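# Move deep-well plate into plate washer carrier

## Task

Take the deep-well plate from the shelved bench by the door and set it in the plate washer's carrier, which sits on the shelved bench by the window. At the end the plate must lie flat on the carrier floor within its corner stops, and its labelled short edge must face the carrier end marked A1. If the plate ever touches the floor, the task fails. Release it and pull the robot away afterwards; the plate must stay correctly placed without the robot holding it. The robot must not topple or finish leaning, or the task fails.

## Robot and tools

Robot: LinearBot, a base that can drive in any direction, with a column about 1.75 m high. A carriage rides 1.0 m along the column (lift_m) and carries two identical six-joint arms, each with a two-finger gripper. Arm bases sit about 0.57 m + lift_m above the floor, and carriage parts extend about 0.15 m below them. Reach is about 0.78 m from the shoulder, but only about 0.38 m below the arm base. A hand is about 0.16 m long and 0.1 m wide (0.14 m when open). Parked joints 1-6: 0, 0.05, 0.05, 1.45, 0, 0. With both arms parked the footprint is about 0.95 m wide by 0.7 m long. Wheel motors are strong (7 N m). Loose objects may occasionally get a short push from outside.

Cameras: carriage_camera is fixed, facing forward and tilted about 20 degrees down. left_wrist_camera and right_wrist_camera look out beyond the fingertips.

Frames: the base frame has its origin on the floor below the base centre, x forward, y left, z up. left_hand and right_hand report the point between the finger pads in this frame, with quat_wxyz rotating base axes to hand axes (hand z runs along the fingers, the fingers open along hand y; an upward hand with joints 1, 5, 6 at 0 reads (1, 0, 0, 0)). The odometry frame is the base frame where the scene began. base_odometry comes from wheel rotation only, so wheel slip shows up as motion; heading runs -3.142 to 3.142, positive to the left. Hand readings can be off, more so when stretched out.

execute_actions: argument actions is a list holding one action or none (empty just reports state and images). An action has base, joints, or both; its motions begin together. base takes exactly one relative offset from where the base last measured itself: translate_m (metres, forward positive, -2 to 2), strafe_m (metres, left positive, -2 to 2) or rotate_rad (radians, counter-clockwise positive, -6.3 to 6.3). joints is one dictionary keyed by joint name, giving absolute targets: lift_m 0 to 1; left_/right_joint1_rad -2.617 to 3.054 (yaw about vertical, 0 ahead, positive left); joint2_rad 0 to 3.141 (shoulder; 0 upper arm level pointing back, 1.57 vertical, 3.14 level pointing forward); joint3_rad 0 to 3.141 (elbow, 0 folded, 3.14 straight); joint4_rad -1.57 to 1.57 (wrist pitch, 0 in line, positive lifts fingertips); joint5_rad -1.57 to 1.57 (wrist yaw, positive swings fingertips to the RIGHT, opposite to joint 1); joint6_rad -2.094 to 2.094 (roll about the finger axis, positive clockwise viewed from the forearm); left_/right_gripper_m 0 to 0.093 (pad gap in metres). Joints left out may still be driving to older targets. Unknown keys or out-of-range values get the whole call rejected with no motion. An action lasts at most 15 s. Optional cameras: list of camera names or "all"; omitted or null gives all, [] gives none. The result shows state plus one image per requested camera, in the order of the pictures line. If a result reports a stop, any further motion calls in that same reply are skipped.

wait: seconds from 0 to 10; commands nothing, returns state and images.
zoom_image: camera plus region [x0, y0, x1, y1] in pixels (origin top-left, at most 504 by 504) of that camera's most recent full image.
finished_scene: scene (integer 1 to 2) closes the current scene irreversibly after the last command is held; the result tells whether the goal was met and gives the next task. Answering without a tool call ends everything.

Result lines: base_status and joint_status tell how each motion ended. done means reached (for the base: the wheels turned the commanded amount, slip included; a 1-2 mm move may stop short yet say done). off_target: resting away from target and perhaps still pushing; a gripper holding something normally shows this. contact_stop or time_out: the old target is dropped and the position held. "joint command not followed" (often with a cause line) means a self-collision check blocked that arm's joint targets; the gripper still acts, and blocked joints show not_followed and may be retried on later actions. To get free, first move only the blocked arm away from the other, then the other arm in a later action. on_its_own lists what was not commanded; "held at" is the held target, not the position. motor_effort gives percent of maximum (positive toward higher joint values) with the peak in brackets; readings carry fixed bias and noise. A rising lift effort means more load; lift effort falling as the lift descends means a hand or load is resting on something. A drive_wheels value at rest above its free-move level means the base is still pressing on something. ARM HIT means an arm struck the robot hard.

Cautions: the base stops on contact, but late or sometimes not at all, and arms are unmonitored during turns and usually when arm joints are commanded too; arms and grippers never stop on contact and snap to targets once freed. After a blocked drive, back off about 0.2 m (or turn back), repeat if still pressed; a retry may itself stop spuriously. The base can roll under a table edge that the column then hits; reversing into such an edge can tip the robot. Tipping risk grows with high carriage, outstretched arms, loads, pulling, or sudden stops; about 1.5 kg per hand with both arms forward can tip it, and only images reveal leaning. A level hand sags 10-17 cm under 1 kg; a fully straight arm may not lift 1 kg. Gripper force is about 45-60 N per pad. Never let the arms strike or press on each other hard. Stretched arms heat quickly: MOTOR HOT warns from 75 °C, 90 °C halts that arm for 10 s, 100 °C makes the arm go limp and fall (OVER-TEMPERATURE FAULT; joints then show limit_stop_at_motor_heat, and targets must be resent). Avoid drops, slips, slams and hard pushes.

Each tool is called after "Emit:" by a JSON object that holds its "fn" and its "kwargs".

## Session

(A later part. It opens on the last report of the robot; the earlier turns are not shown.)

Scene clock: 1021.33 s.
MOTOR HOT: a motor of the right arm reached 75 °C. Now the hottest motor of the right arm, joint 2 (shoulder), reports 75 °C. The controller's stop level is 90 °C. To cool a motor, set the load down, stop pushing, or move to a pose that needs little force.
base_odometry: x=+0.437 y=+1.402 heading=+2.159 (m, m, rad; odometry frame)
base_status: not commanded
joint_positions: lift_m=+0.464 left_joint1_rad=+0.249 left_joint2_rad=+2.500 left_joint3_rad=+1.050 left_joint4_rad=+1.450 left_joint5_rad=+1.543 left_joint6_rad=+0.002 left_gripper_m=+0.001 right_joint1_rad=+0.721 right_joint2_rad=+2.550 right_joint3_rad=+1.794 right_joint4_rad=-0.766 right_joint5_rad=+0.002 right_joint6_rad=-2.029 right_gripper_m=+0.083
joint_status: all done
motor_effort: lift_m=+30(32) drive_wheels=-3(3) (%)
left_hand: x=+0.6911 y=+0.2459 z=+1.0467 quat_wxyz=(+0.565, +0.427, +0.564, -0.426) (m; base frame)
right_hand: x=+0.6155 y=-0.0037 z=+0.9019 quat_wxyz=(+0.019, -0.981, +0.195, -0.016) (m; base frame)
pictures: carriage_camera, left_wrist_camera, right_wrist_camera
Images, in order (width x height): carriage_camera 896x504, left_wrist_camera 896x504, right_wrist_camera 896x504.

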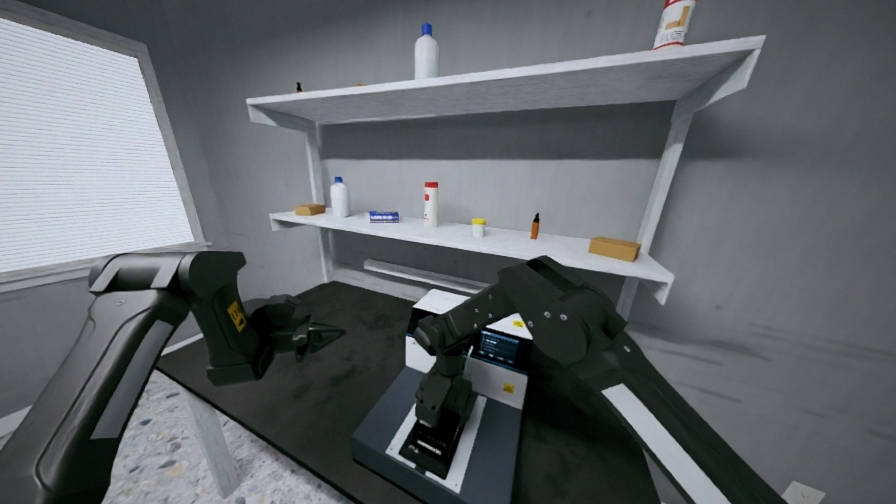

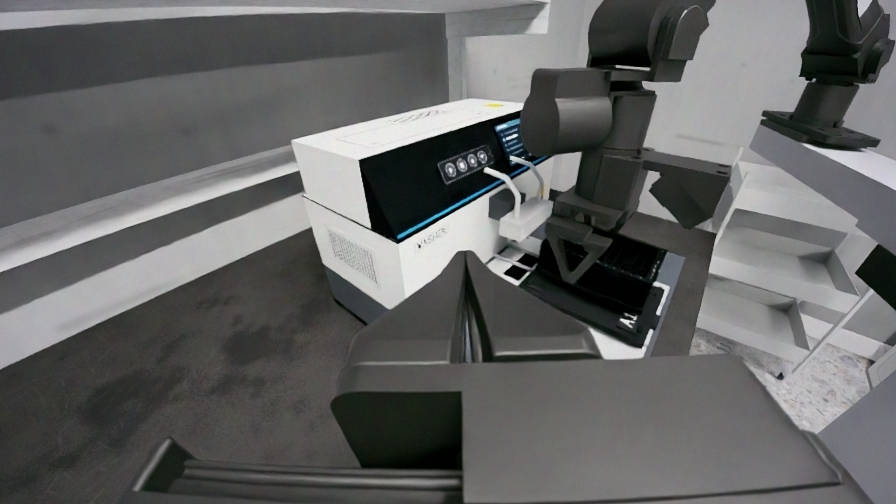

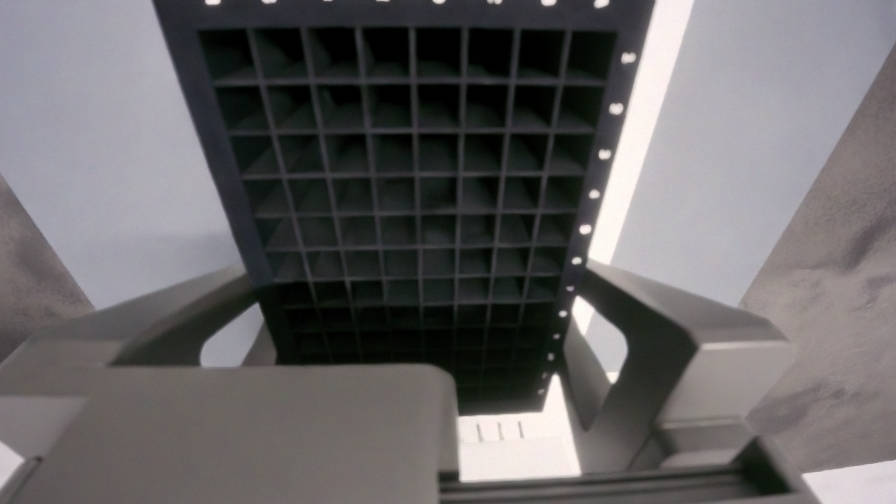

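Emit:
{"fn": "execute_actions", "kwargs": {"actions": [{"base": {"strafe_m": 0.009}}]}}

Emit:
{"fn": "zoom_image", "kwargs": {"camera": "left_wrist_camera", "region": [500, 210, 700, 360]}}

Emit:
{"fn": "zoom_image", "kwargs": {"camera": "carriage_camera", "region": [370, 390, 510, 504]}}

Scene clock: 1058.43 s.
MOTOR HOT: still on. Now the hottest motor of the right arm, joint 2 (shoulder), reports 76 °C; the controller's stop level is 90 °C.
base_odometry: x=+0.430 y=+1.397 heading=+2.159 (m, m, rad; odometry frame)
base_status: done
joint_positions: lift_m=+0.464 left_joint1_rad=+0.250 left_joint2_rad=+2.500 left_joint3_rad=+1.050 left_joint4_rad=+1.450 left_joint5_rad=+1.543 left_joint6_rad=+0.002 left_gripper_m=+0.001 right_joint1_rad=+0.721 right_joint2_rad=+2.550 right_joint3_rad=+1.794 right_joint4_rad=-0.766 right_joint5_rad=+0.002 right_joint6_rad=-2.029 right_gripper_m=+0.083
joint_status: not commanded
motor_effort: lift_m=+30(30) drive_wheels=+4(11) (%)
left_hand: x=+0.6911 y=+0.2461 z=+1.0467 quat_wxyz=(+0.565, +0.426, +0.564, -0.425) (m; base frame)
right_hand: x=+0.6155 y=-0.0037 z=+0.9019 quat_wxyz=(+0.019, -0.981, +0.195, -0.016) (m; base frame)
pictures: carriage_camera, left_wrist_camera, right_wrist_camera
Images, in order (width x height): carriage_camera 896x504, left_wrist_camera 896x504, right_wrist_camera 896x504.

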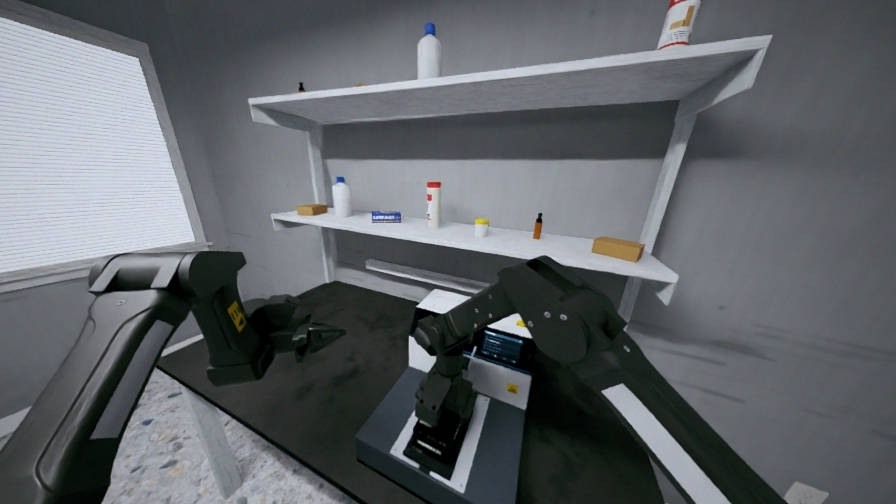

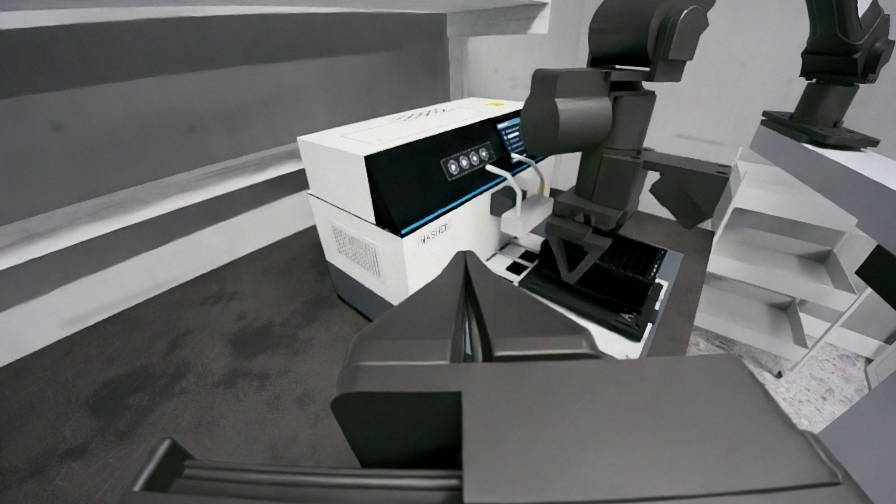

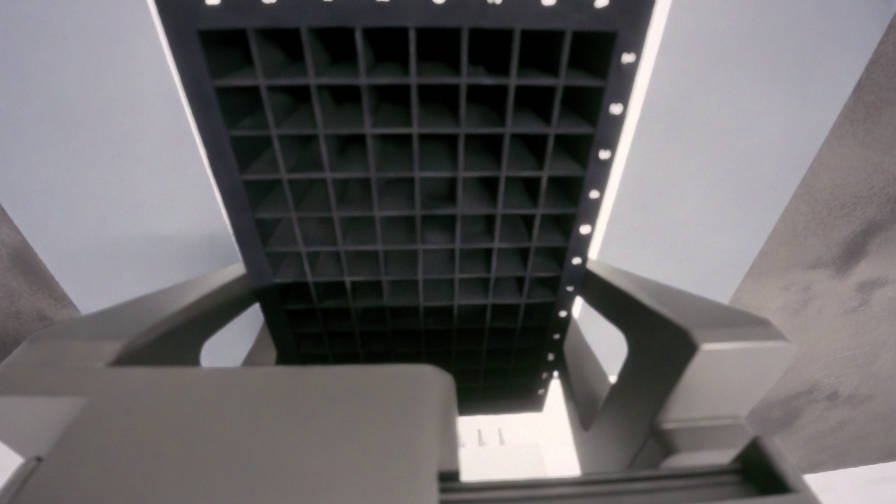

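Region (500, 210, 700, 360) of left_wrist_camera's 896x504 image, scaled by 2.520, with more detail than that image has; it fills the top 378 rows of this view, and the rest is white.

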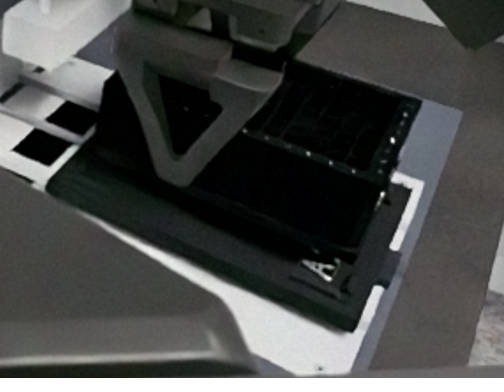

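Region (370, 390, 510, 504) of carriage_camera's 896x504 image, scaled by 3.600, with more detail than that image has; it fills the top 410 rows of this view, and the rest is white.

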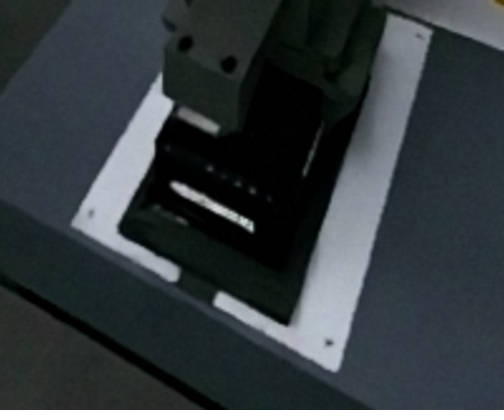

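Emit:
{"fn": "execute_actions", "kwargs": {"actions": [{"joints": {"lift_m": 0.455}}]}}

Emit:
{"fn": "zoom_image", "kwargs": {"camera": "left_wrist_camera", "region": [500, 210, 700, 360]}}

Emit:
{"fn": "zoom_image", "kwargs": {"camera": "carriage_camera", "region": [370, 390, 510, 504]}}

Scene clock: 1068.67 s.
MOTOR HOT: still on. Now the hottest motor of the right arm, joint 2 (shoulder), reports 76 °C; the controller's stop level is 90 °C.
base_odometry: x=+0.430 y=+1.397 heading=+2.159 (m, m, rad; odometry frame)
base_status: not commanded
joint_positions: lift_m=+0.455 left_joint1_rad=+0.250 left_joint2_rad=+2.501 left_joint3_rad=+1.050 left_joint4_rad=+1.449 left_joint5_rad=+1.543 left_joint6_rad=+0.002 left_gripper_m=+0.001 right_joint1_rad=+0.721 right_joint2_rad=+2.550 right_joint3_rad=+1.794 right_joint4_rad=-0.766 right_joint5_rad=+0.002 right_joint6_rad=-2.029 right_gripper_m=+0.083
joint_status: all done
motor_effort: lift_m=+31(31) drive_wheels=+3(3) (%)
left_hand: x=+0.6910 y=+0.2460 z=+1.0375 quat_wxyz=(+0.564, +0.426, +0.564, -0.426) (m; base frame)
right_hand: x=+0.6156 y=-0.0036 z=+0.8931 quat_wxyz=(+0.019, -0.981, +0.195, -0.016) (m; base frame)
pictures: carriage_camera, left_wrist_camera, right_wrist_camera
Images, in order (width x height): carriage_camera 896x504, left_wrist_camera 896x504, right_wrist_camera 896x504.

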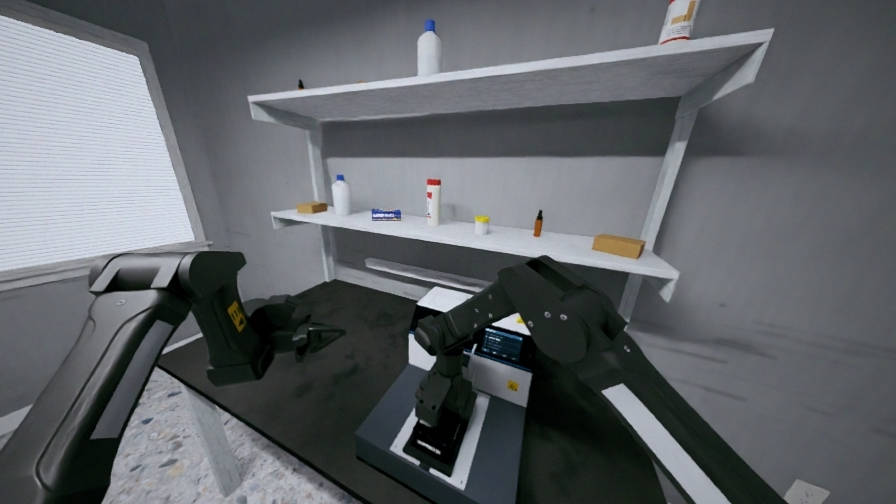

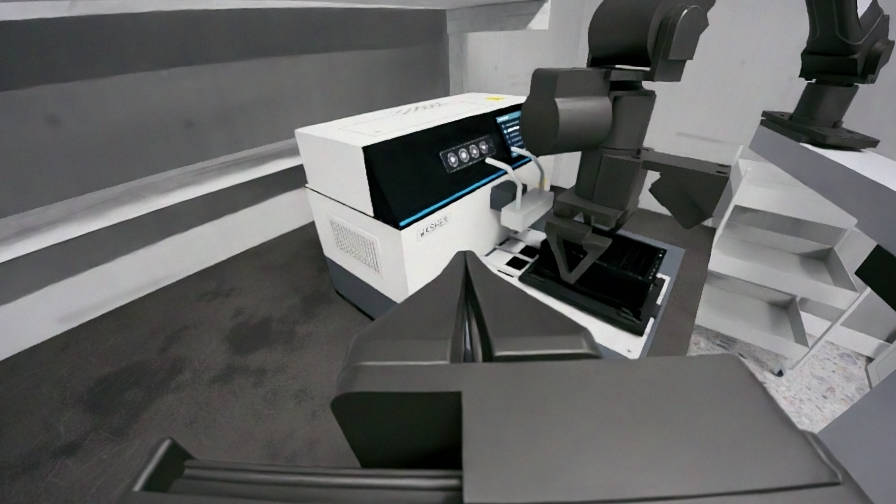

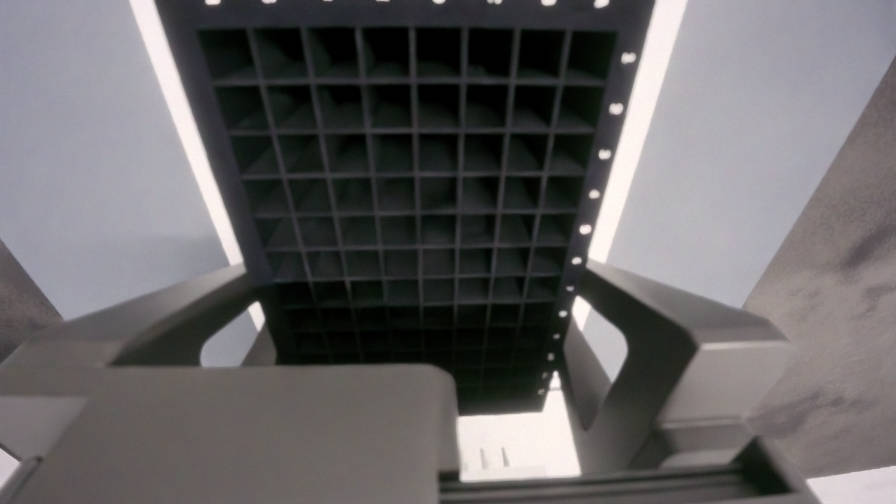

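Region (500, 210, 700, 360) of left_wrist_camera's 896x504 image, scaled by 2.520, with more detail than that image has; it fills the top 378 rows of this view, and the rest is white.

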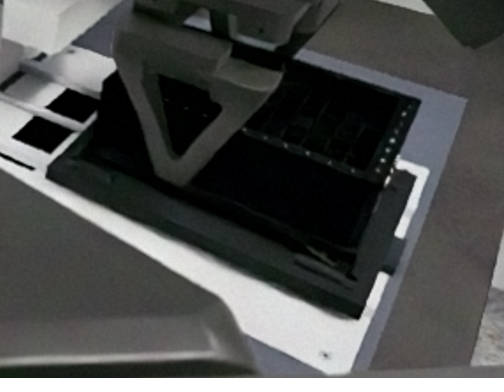

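Region (370, 390, 510, 504) of carriage_camera's 896x504 image, scaled by 3.600, with more detail than that image has; it fills the top 410 rows of this view, and the rest is white.

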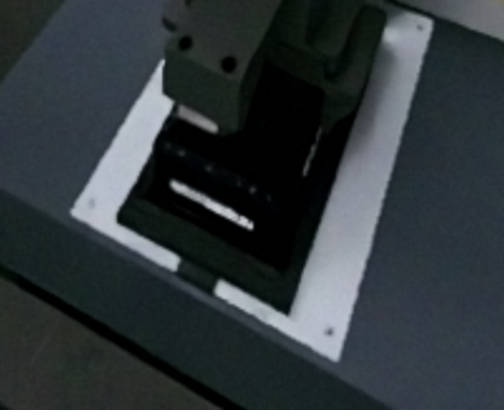

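Emit:
{"fn": "zoom_image", "kwargs": {"camera": "left_wrist_camera", "region": [600, 260, 680, 345]}}

Emit:
{"fn": "zoom_image", "kwargs": {"camera": "left_wrist_camera", "region": [505, 230, 585, 300]}}

Region (600, 260, 680, 345) of left_wrist_camera's 896x504 image, scaled by 5.929, with more detail than that image has; it fills the left 474 columns of this view, and the rest is white.

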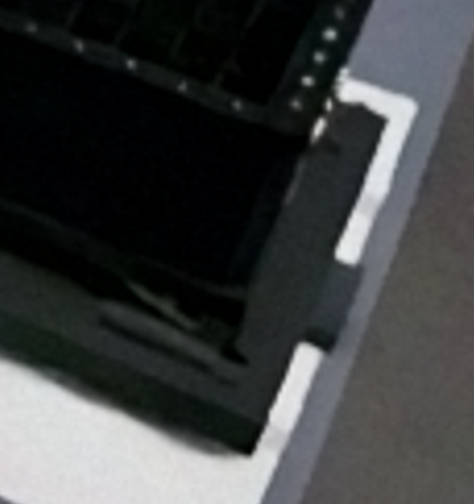

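Region (505, 230, 585, 300) of left_wrist_camera's 896x504 image, scaled by 6.300, with more detail than that image has; it fills the top 441 rows of this view, and the rest is white.

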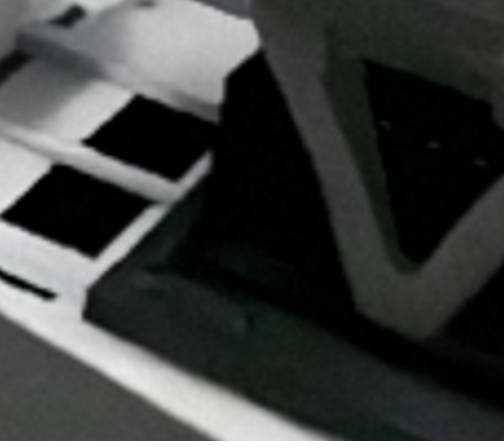

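Emit:
{"fn": "execute_actions", "kwargs": {"actions": [{"base": {"translate_m": 0.003}}], "cameras": []}}

Emit:
{"fn": "execute_actions", "kwargs": {"actions": [{"base": {"strafe_m": -0.003}}]}}

Emit:
{"fn": "zoom_image", "kwargs": {"camera": "left_wrist_camera", "region": [600, 260, 680, 345]}}

Emit:
{"fn": "zoom_image", "kwargs": {"camera": "left_wrist_camera", "region": [505, 230, 585, 300]}}

Scene clock: 1106.93 s.
MOTOR HOT: still on. Now the hottest motor of the right arm, joint 2 (shoulder), reports 78 °C; the controller's stop level is 90 °C.
base_odometry: x=+0.428 y=+1.399 heading=+2.159 (m, m, rad; odometry frame)
base_status: done
joint_positions: lift_m=+0.455 left_joint1_rad=+0.250 left_joint2_rad=+2.501 left_joint3_rad=+1.050 left_joint4_rad=+1.450 left_joint5_rad=+1.543 left_joint6_rad=+0.002 left_gripper_m=+0.001 right_joint1_rad=+0.721 right_joint2_rad=+2.550 right_joint3_rad=+1.794 right_joint4_rad=-0.765 right_joint5_rad=+0.002 right_joint6_rad=-2.029 right_gripper_m=+0.083
joint_status: not commanded
motor_effort: lift_m=+31(31) drive_wheels=+3(6) (%)
left_hand: x=+0.6910 y=+0.2460 z=+1.0375 quat_wxyz=(+0.564, +0.426, +0.564, -0.426) (m; base frame)
right_hand: x=+0.6157 y=-0.0035 z=+0.8931 quat_wxyz=(+0.019, -0.981, +0.195, -0.016) (m; base frame)
pictures: none
No camera images: the call's "cameras" was empty. Leave "cameras" out to get every camera's image.

Scene clock: 1107.73 s.
MOTOR HOT: still on. Now the hottest motor of the right arm, joint 2 (shoulder), reports 78 °C; the controller's stop level is 90 °C.
base_odometry: x=+0.430 y=+1.401 heading=+2.159 (m, m, rad; odometry frame)
base_status: done
joint_positions: lift_m=+0.455 left_joint1_rad=+0.249 left_joint2_rad=+2.501 left_joint3_rad=+1.050 left_joint4_rad=+1.450 left_joint5_rad=+1.543 left_joint6_rad=+0.002 left_gripper_m=+0.001 right_joint1_rad=+0.720 right_joint2_rad=+2.550 right_joint3_rad=+1.794 right_joint4_rad=-0.766 right_joint5_rad=+0.002 right_joint6_rad=-2.029 right_gripper_m=+0.083
joint_status: not commanded
motor_effort: lift_m=+31(31) drive_wheels=+2(13) (%)
left_hand: x=+0.6909 y=+0.2458 z=+1.0376 quat_wxyz=(+0.564, +0.427, +0.564, -0.426) (m; base frame)
right_hand: x=+0.6157 y=-0.0038 z=+0.8931 quat_wxyz=(+0.019, -0.980, +0.195, -0.016) (m; base frame)
pictures: carriage_camera, left_wrist_camera, right_wrist_camera
Images, in order (width x height): carriage_camera 896x504, left_wrist_camera 896x504, right_wrist_camera 896x504.

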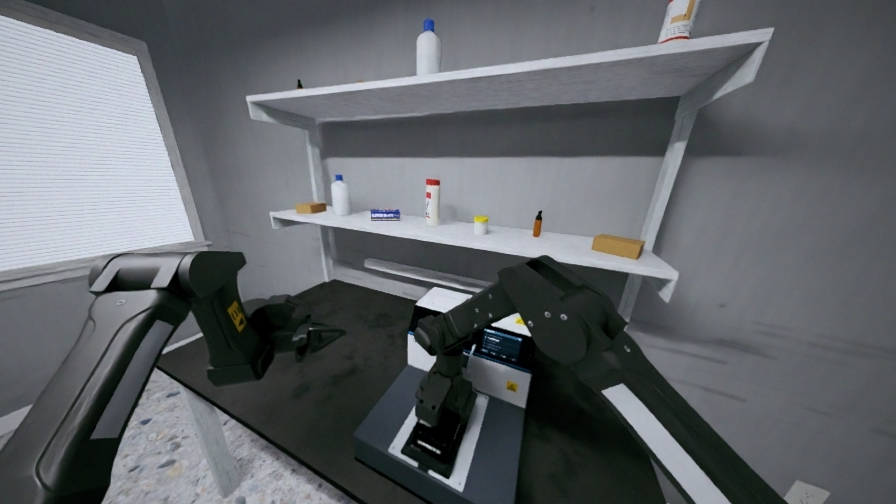

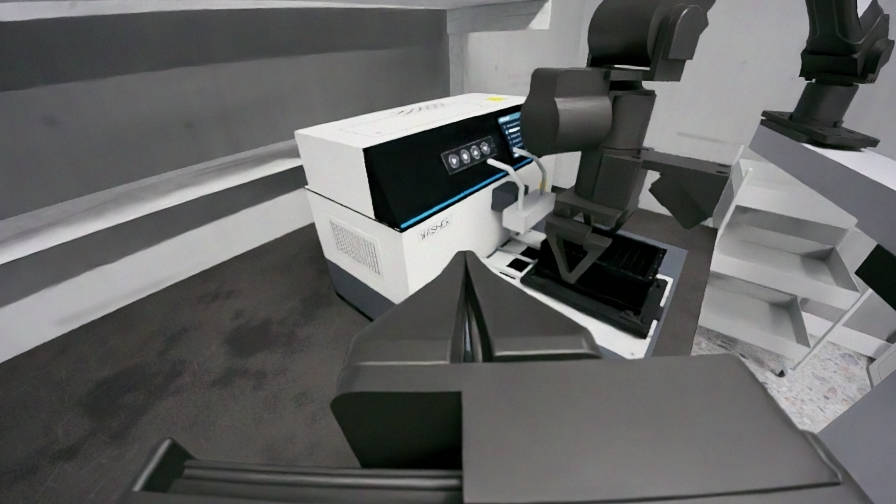

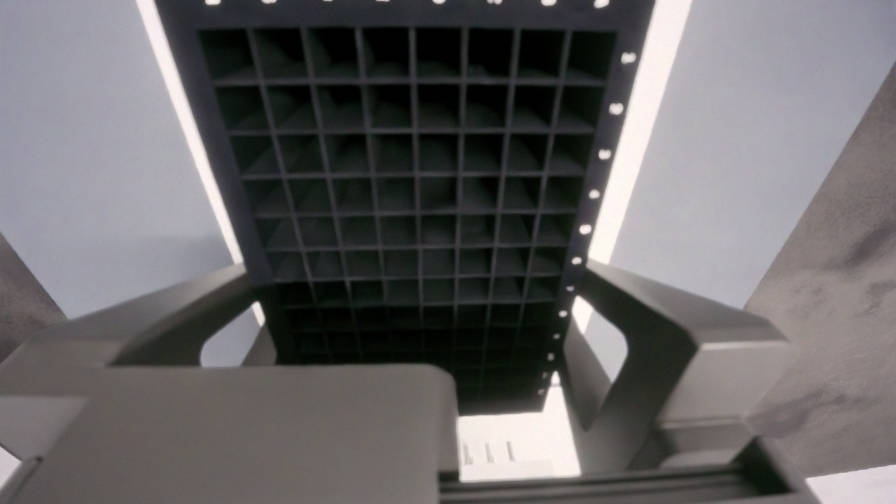

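Region (600, 260, 680, 345) of left_wrist_camera's 896x504 image, scaled by 5.929, with more detail than that image has; it fills the left 474 columns of this view, and the rest is white.

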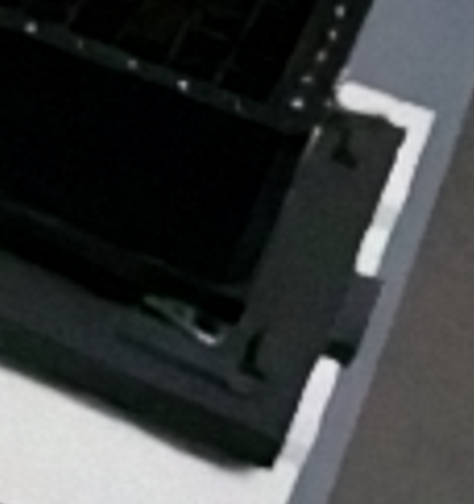

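Region (505, 230, 585, 300) of left_wrist_camera's 896x504 image, scaled by 6.300, with more detail than that image has; it fills the top 441 rows of this view, and the rest is white.

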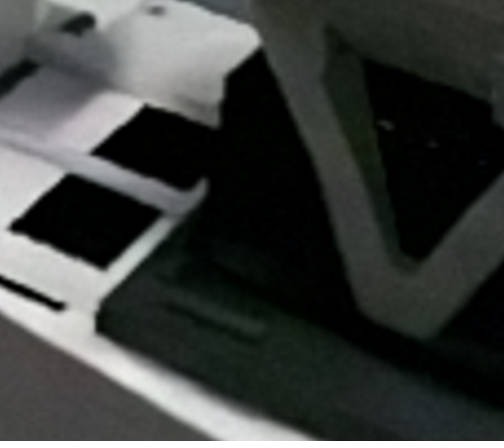

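Emit:
{"fn": "execute_actions", "kwargs": {"actions": [{"joints": {"lift_m": 0.448}}]}}

Emit:
{"fn": "zoom_image", "kwargs": {"camera": "left_wrist_camera", "region": [600, 260, 680, 345]}}

Emit:
{"fn": "zoom_image", "kwargs": {"camera": "left_wrist_camera", "region": [505, 230, 585, 300]}}

Scene clock: 1116.83 s.
MOTOR HOT: still on. Now the hottest motor of the right arm, joint 2 (shoulder), reports 78 °C; the controller's stop level is 90 °C.
base_odometry: x=+0.430 y=+1.401 heading=+2.159 (m, m, rad; odometry frame)
base_status: not commanded
joint_positions: lift_m=+0.448 left_joint1_rad=+0.249 left_joint2_rad=+2.500 left_joint3_rad=+1.050 left_joint4_rad=+1.449 left_joint5_rad=+1.543 left_joint6_rad=+0.002 left_gripper_m=+0.001 right_joint1_rad=+0.721 right_joint2_rad=+2.547 right_joint3_rad=+1.794 right_joint4_rad=-0.765 right_joint5_rad=-0.008 right_joint6_rad=-2.025 right_gripper_m=+0.083
joint_status: all done
motor_effort: lift_m=+30(31) drive_wheels=+1(1) (%)
left_hand: x=+0.6910 y=+0.2459 z=+1.0307 quat_wxyz=(+0.564, +0.427, +0.564, -0.426) (m; base frame)
right_hand: x=+0.6152 y=-0.0015 z=+0.8877 quat_wxyz=(+0.024, -0.980, +0.196, -0.013) (m; base frame)
pictures: carriage_camera, left_wrist_camera, right_wrist_camera
Images, in order (width x height): carriage_camera 896x504, left_wrist_camera 896x504, right_wrist_camera 896x504.

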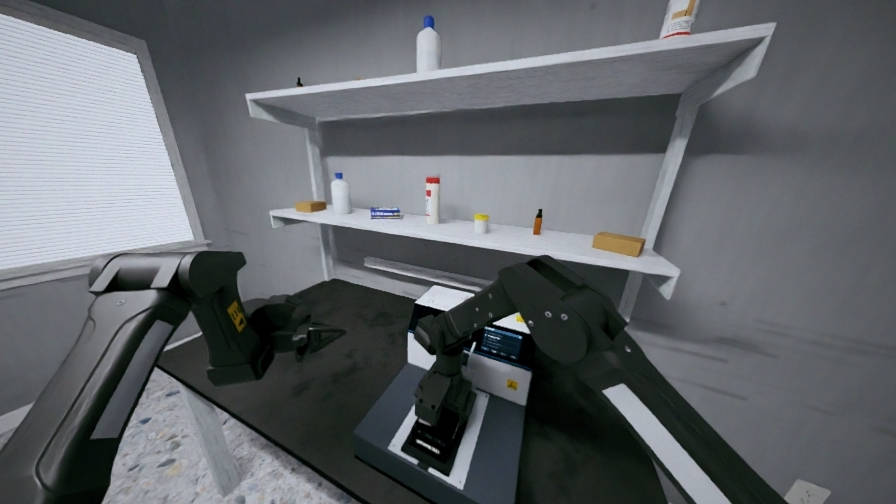

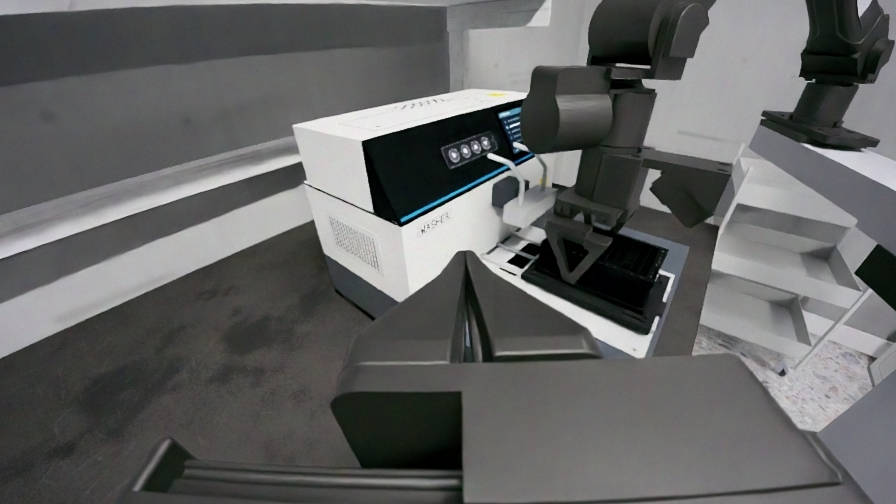

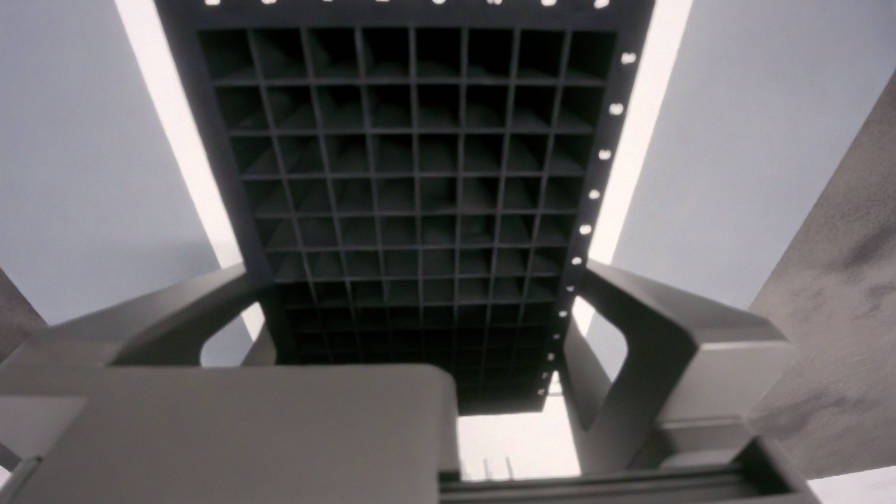

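Region (600, 260, 680, 345) of left_wrist_camera's 896x504 image, scaled by 5.929, with more detail than that image has; it fills the left 474 columns of this view, and the rest is white.

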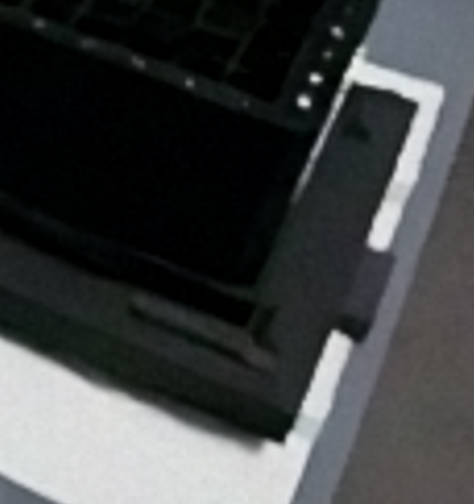

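Region (505, 230, 585, 300) of left_wrist_camera's 896x504 image, scaled by 6.300, with more detail than that image has; it fills the top 441 rows of this view, and the rest is white.

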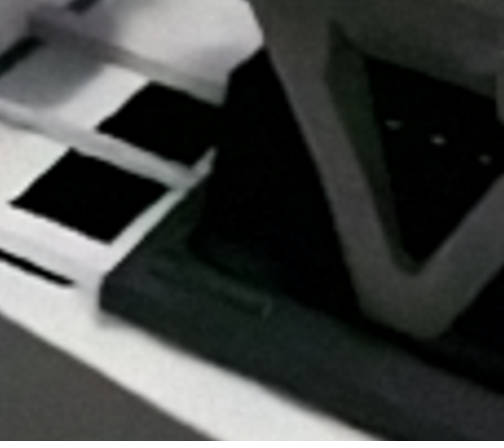

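Emit:
{"fn": "execute_actions", "kwargs": {"actions": [{"joints": {"lift_m": 0.454}}], "cameras": []}}

Emit:
{"fn": "execute_actions", "kwargs": {"actions": [{"base": {"strafe_m": 0.003}}], "cameras": ["right_wrist_camera"]}}

Emit:
{"fn": "execute_actions", "kwargs": {"actions": [{"joints": {"lift_m": 0.448}}]}}

Emit:
{"fn": "zoom_image", "kwargs": {"camera": "left_wrist_camera", "region": [600, 260, 680, 345]}}

Emit:
{"fn": "zoom_image", "kwargs": {"camera": "left_wrist_camera", "region": [505, 230, 585, 300]}}

Scene clock: 1128.57 s.
MOTOR HOT: still on. Now the hottest motor of the right arm, joint 2 (shoulder), reports 78 °C; the controller's stop level is 90 °C.
base_odometry: x=+0.430 y=+1.401 heading=+2.159 (m, m, rad; odometry frame)
base_status: not commanded
joint_positions: lift_m=+0.454 left_joint1_rad=+0.249 left_joint2_rad=+2.498 left_joint3_rad=+1.050 left_joint4_rad=+1.451 left_joint5_rad=+1.543 left_joint6_rad=+0.002 left_gripper_m=+0.001 right_joint1_rad=+0.721 right_joint2_rad=+2.544 right_joint3_rad=+1.794 right_joint4_rad=-0.763 right_joint5_rad=-0.004 right_joint6_rad=-2.025 right_gripper_m=+0.083
joint_status: all done
motor_effort: lift_m=+32(39) drive_wheels=+2(1) (%)
left_hand: x=+0.6911 y=+0.2459 z=+1.0376 quat_wxyz=(+0.565, +0.428, +0.563, -0.425) (m; base frame)
right_hand: x=+0.6162 y=-0.0015 z=+0.8946 quat_wxyz=(+0.024, -0.980, +0.196, -0.016) (m; base frame)
pictures: none
No camera images: the call's "cameras" was empty. Leave "cameras" out to get every camera's image.

Scene clock: 1129.40 s.
MOTOR HOT: still on. Now the hottest motor of the right arm, joint 2 (shoulder), reports 78 °C; the controller's stop level is 90 °C.
base_odometry: x=+0.428 y=+1.399 heading=+2.159 (m, m, rad; odometry frame)
base_status: done
joint_positions: lift_m=+0.454 left_joint1_rad=+0.250 left_joint2_rad=+2.498 left_joint3_rad=+1.050 left_joint4_rad=+1.451 left_joint5_rad=+1.543 left_joint6_rad=+0.002 left_gripper_m=+0.001 right_joint1_rad=+0.721 right_joint2_rad=+2.544 right_joint3_rad=+1.794 right_joint4_rad=-0.765 right_joint5_rad=-0.001 right_joint6_rad=-2.025 right_gripper_m=+0.083
joint_status: not commanded
motor_effort: lift_m=+32(32) drive_wheels=+0(11) (%)
left_hand: x=+0.6912 y=+0.2461 z=+1.0376 quat_wxyz=(+0.565, +0.428, +0.563, -0.425) (m; base frame)
right_hand: x=+0.6162 y=-0.0021 z=+0.8945 quat_wxyz=(+0.022, -0.980, +0.196, -0.017) (m; base frame)
pictures: right_wrist_camera
Images, in order (width x height): right_wrist_camera 896x504.

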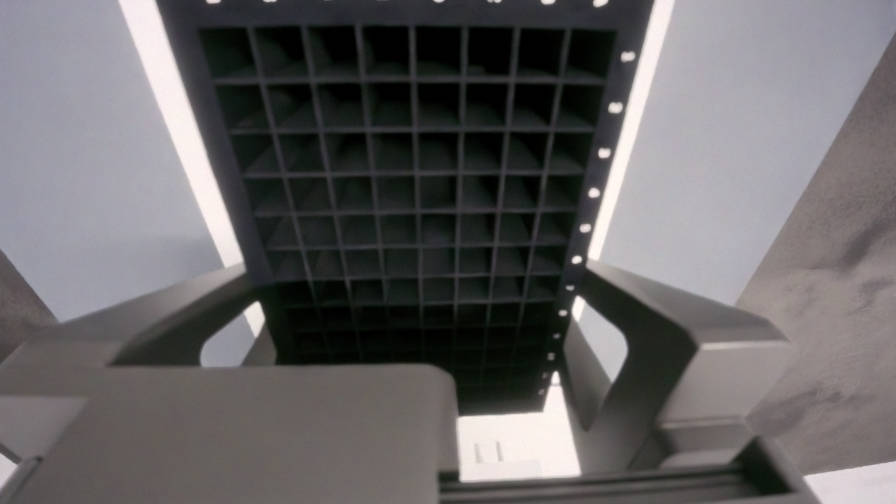

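Scene clock: 1129.87 s.
MOTOR HOT: still on. Now the hottest motor of the right arm, joint 2 (shoulder), reports 78 °C; the controller's stop level is 90 °C.
base_odometry: x=+0.428 y=+1.399 heading=+2.159 (m, m, rad; odometry frame)
base_status: not commanded
joint_positions: lift_m=+0.448 left_joint1_rad=+0.250 left_joint2_rad=+2.497 left_joint3_rad=+1.050 left_joint4_rad=+1.451 left_joint5_rad=+1.543 left_joint6_rad=+0.002 left_gripper_m=+0.001 right_joint1_rad=+0.721 right_joint2_rad=+2.546 right_joint3_rad=+1.794 right_joint4_rad=-0.766 right_joint5_rad=-0.001 right_joint6_rad=-2.025 right_gripper_m=+0.083
joint_status: all done
motor_effort: lift_m=+30(31) drive_wheels=+2(1) (%)
left_hand: x=+0.6912 y=+0.2461 z=+1.0320 quat_wxyz=(+0.566, +0.428, +0.563, -0.425) (m; base frame)
right_hand: x=+0.6157 y=-0.0025 z=+0.8878 quat_wxyz=(+0.021, -0.980, +0.196, -0.015) (m; base frame)
pictures: carriage_camera, left_wrist_camera, right_wrist_camera
Images, in order (width x height): carriage_camera 896x504, left_wrist_camera 896x504, right_wrist_camera 896x504.

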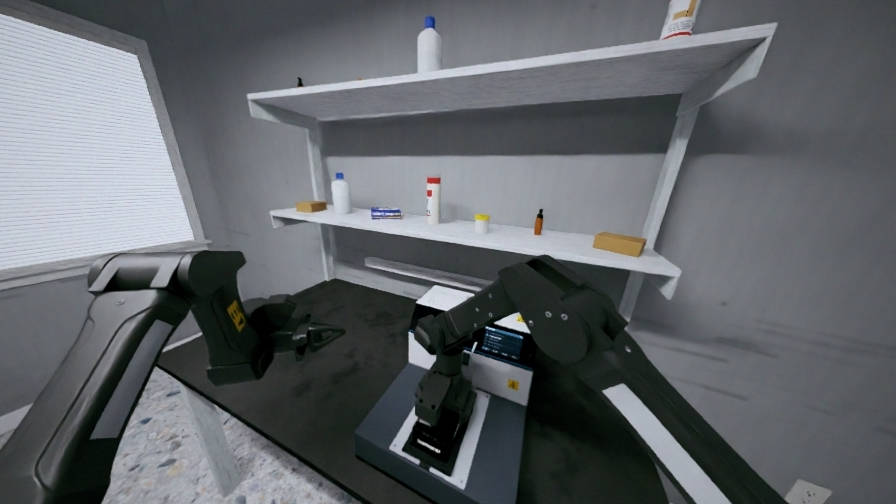

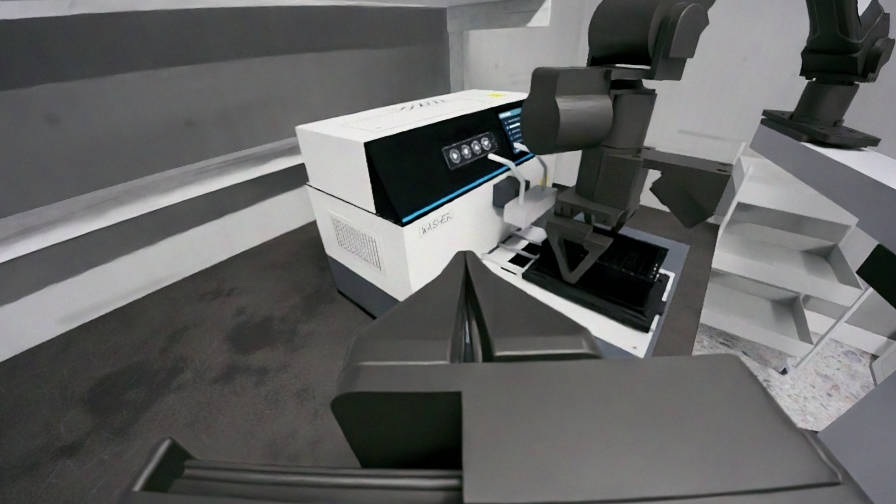

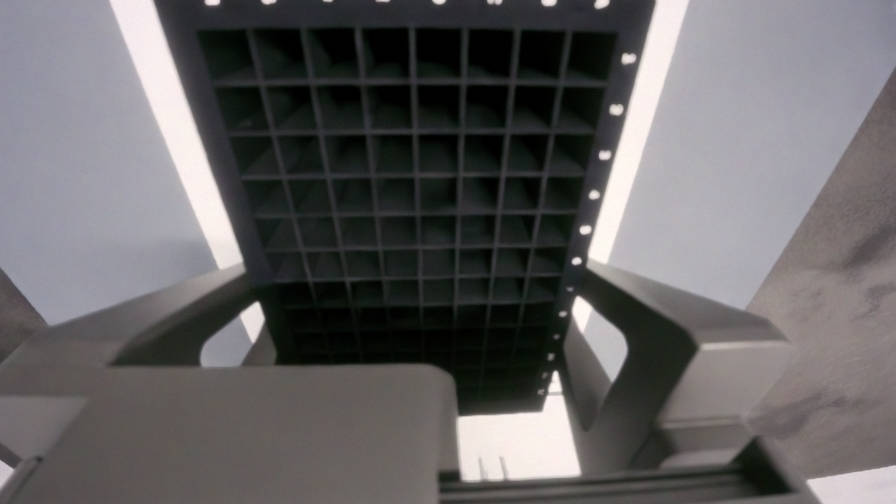

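Region (600, 260, 680, 345) of left_wrist_camera's 896x504 image, scaled by 5.929, with more detail than that image has; it fills the left 474 columns of this view, and the rest is white.

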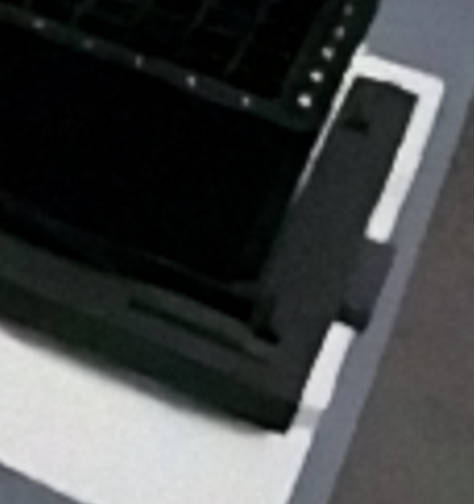

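Region (505, 230, 585, 300) of left_wrist_camera's 896x504 image, scaled by 6.300, with more detail than that image has; it fills the top 441 rows of this view, and the rest is white.

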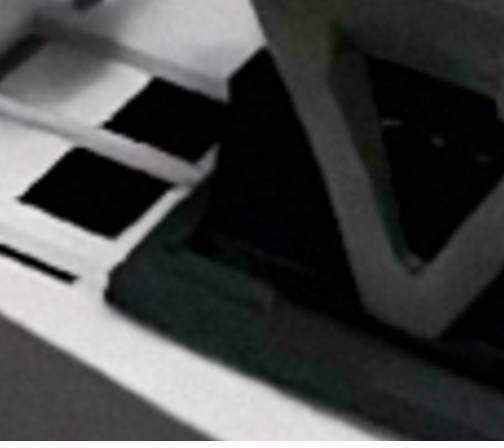

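Emit:
{"fn": "execute_actions", "kwargs": {"actions": [{"joints": {"lift_m": 0.443}}]}}

Emit:
{"fn": "zoom_image", "kwargs": {"camera": "left_wrist_camera", "region": [600, 260, 680, 345]}}

Emit:
{"fn": "zoom_image", "kwargs": {"camera": "left_wrist_camera", "region": [505, 230, 585, 300]}}

Scene clock: 1141.47 s.
MOTOR HOT: still on. Now the hottest motor of the right arm, joint 2 (shoulder), reports 78 °C; the controller's stop level is 90 °C.
base_odometry: x=+0.428 y=+1.399 heading=+2.159 (m, m, rad; odometry frame)
base_status: not commanded
joint_positions: lift_m=+0.443 left_joint1_rad=+0.250 left_joint2_rad=+2.498 left_joint3_rad=+1.050 left_joint4_rad=+1.451 left_joint5_rad=+1.544 left_joint6_rad=+0.002 left_gripper_m=+0.001 right_joint1_rad=+0.721 right_joint2_rad=+2.539 right_joint3_rad=+1.795 right_joint4_rad=-0.774 right_joint5_rad=-0.001 right_joint6_rad=-2.025 right_gripper_m=+0.083
joint_status: all done
motor_effort: lift_m=+29(30) drive_wheels=+3(1) (%)
left_hand: x=+0.6911 y=+0.2460 z=+1.0268 quat_wxyz=(+0.565, +0.428, +0.563, -0.425) (m; base frame)
right_hand: x=+0.6156 y=-0.0027 z=+0.8864 quat_wxyz=(+0.021, -0.980, +0.196, -0.016) (m; base frame)
pictures: carriage_camera, left_wrist_camera, right_wrist_camera
Images, in order (width x height): carriage_camera 896x504, left_wrist_camera 896x504, right_wrist_camera 896x504.

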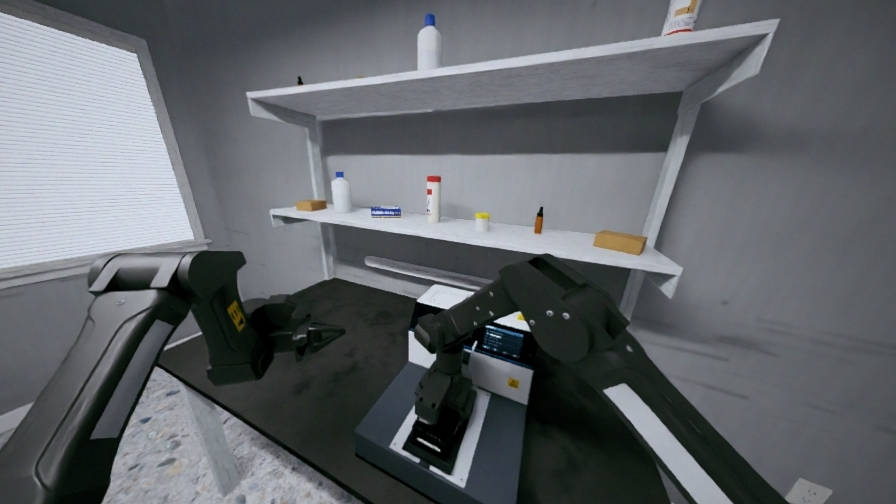

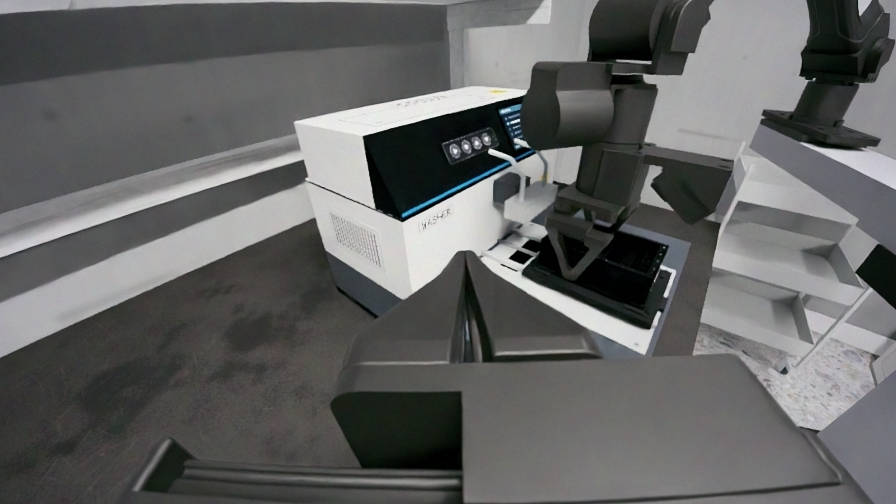

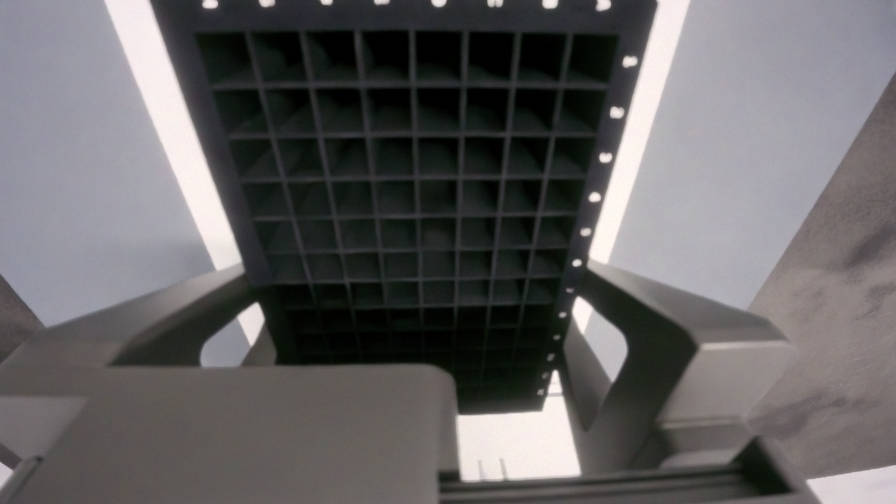

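Region (600, 260, 680, 345) of left_wrist_camera's 896x504 image, scaled by 5.929, with more detail than that image has; it fills the left 474 columns of this view, and the rest is white.

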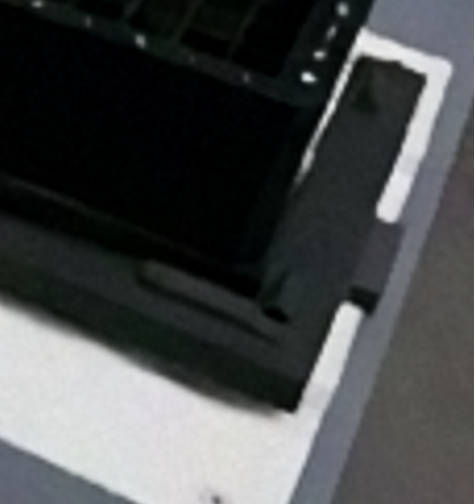

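Region (505, 230, 585, 300) of left_wrist_camera's 896x504 image, scaled by 6.300, with more detail than that image has; it fills the top 441 rows of this view, and the rest is white.

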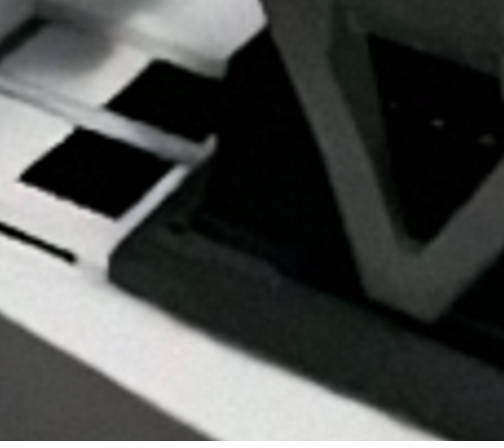

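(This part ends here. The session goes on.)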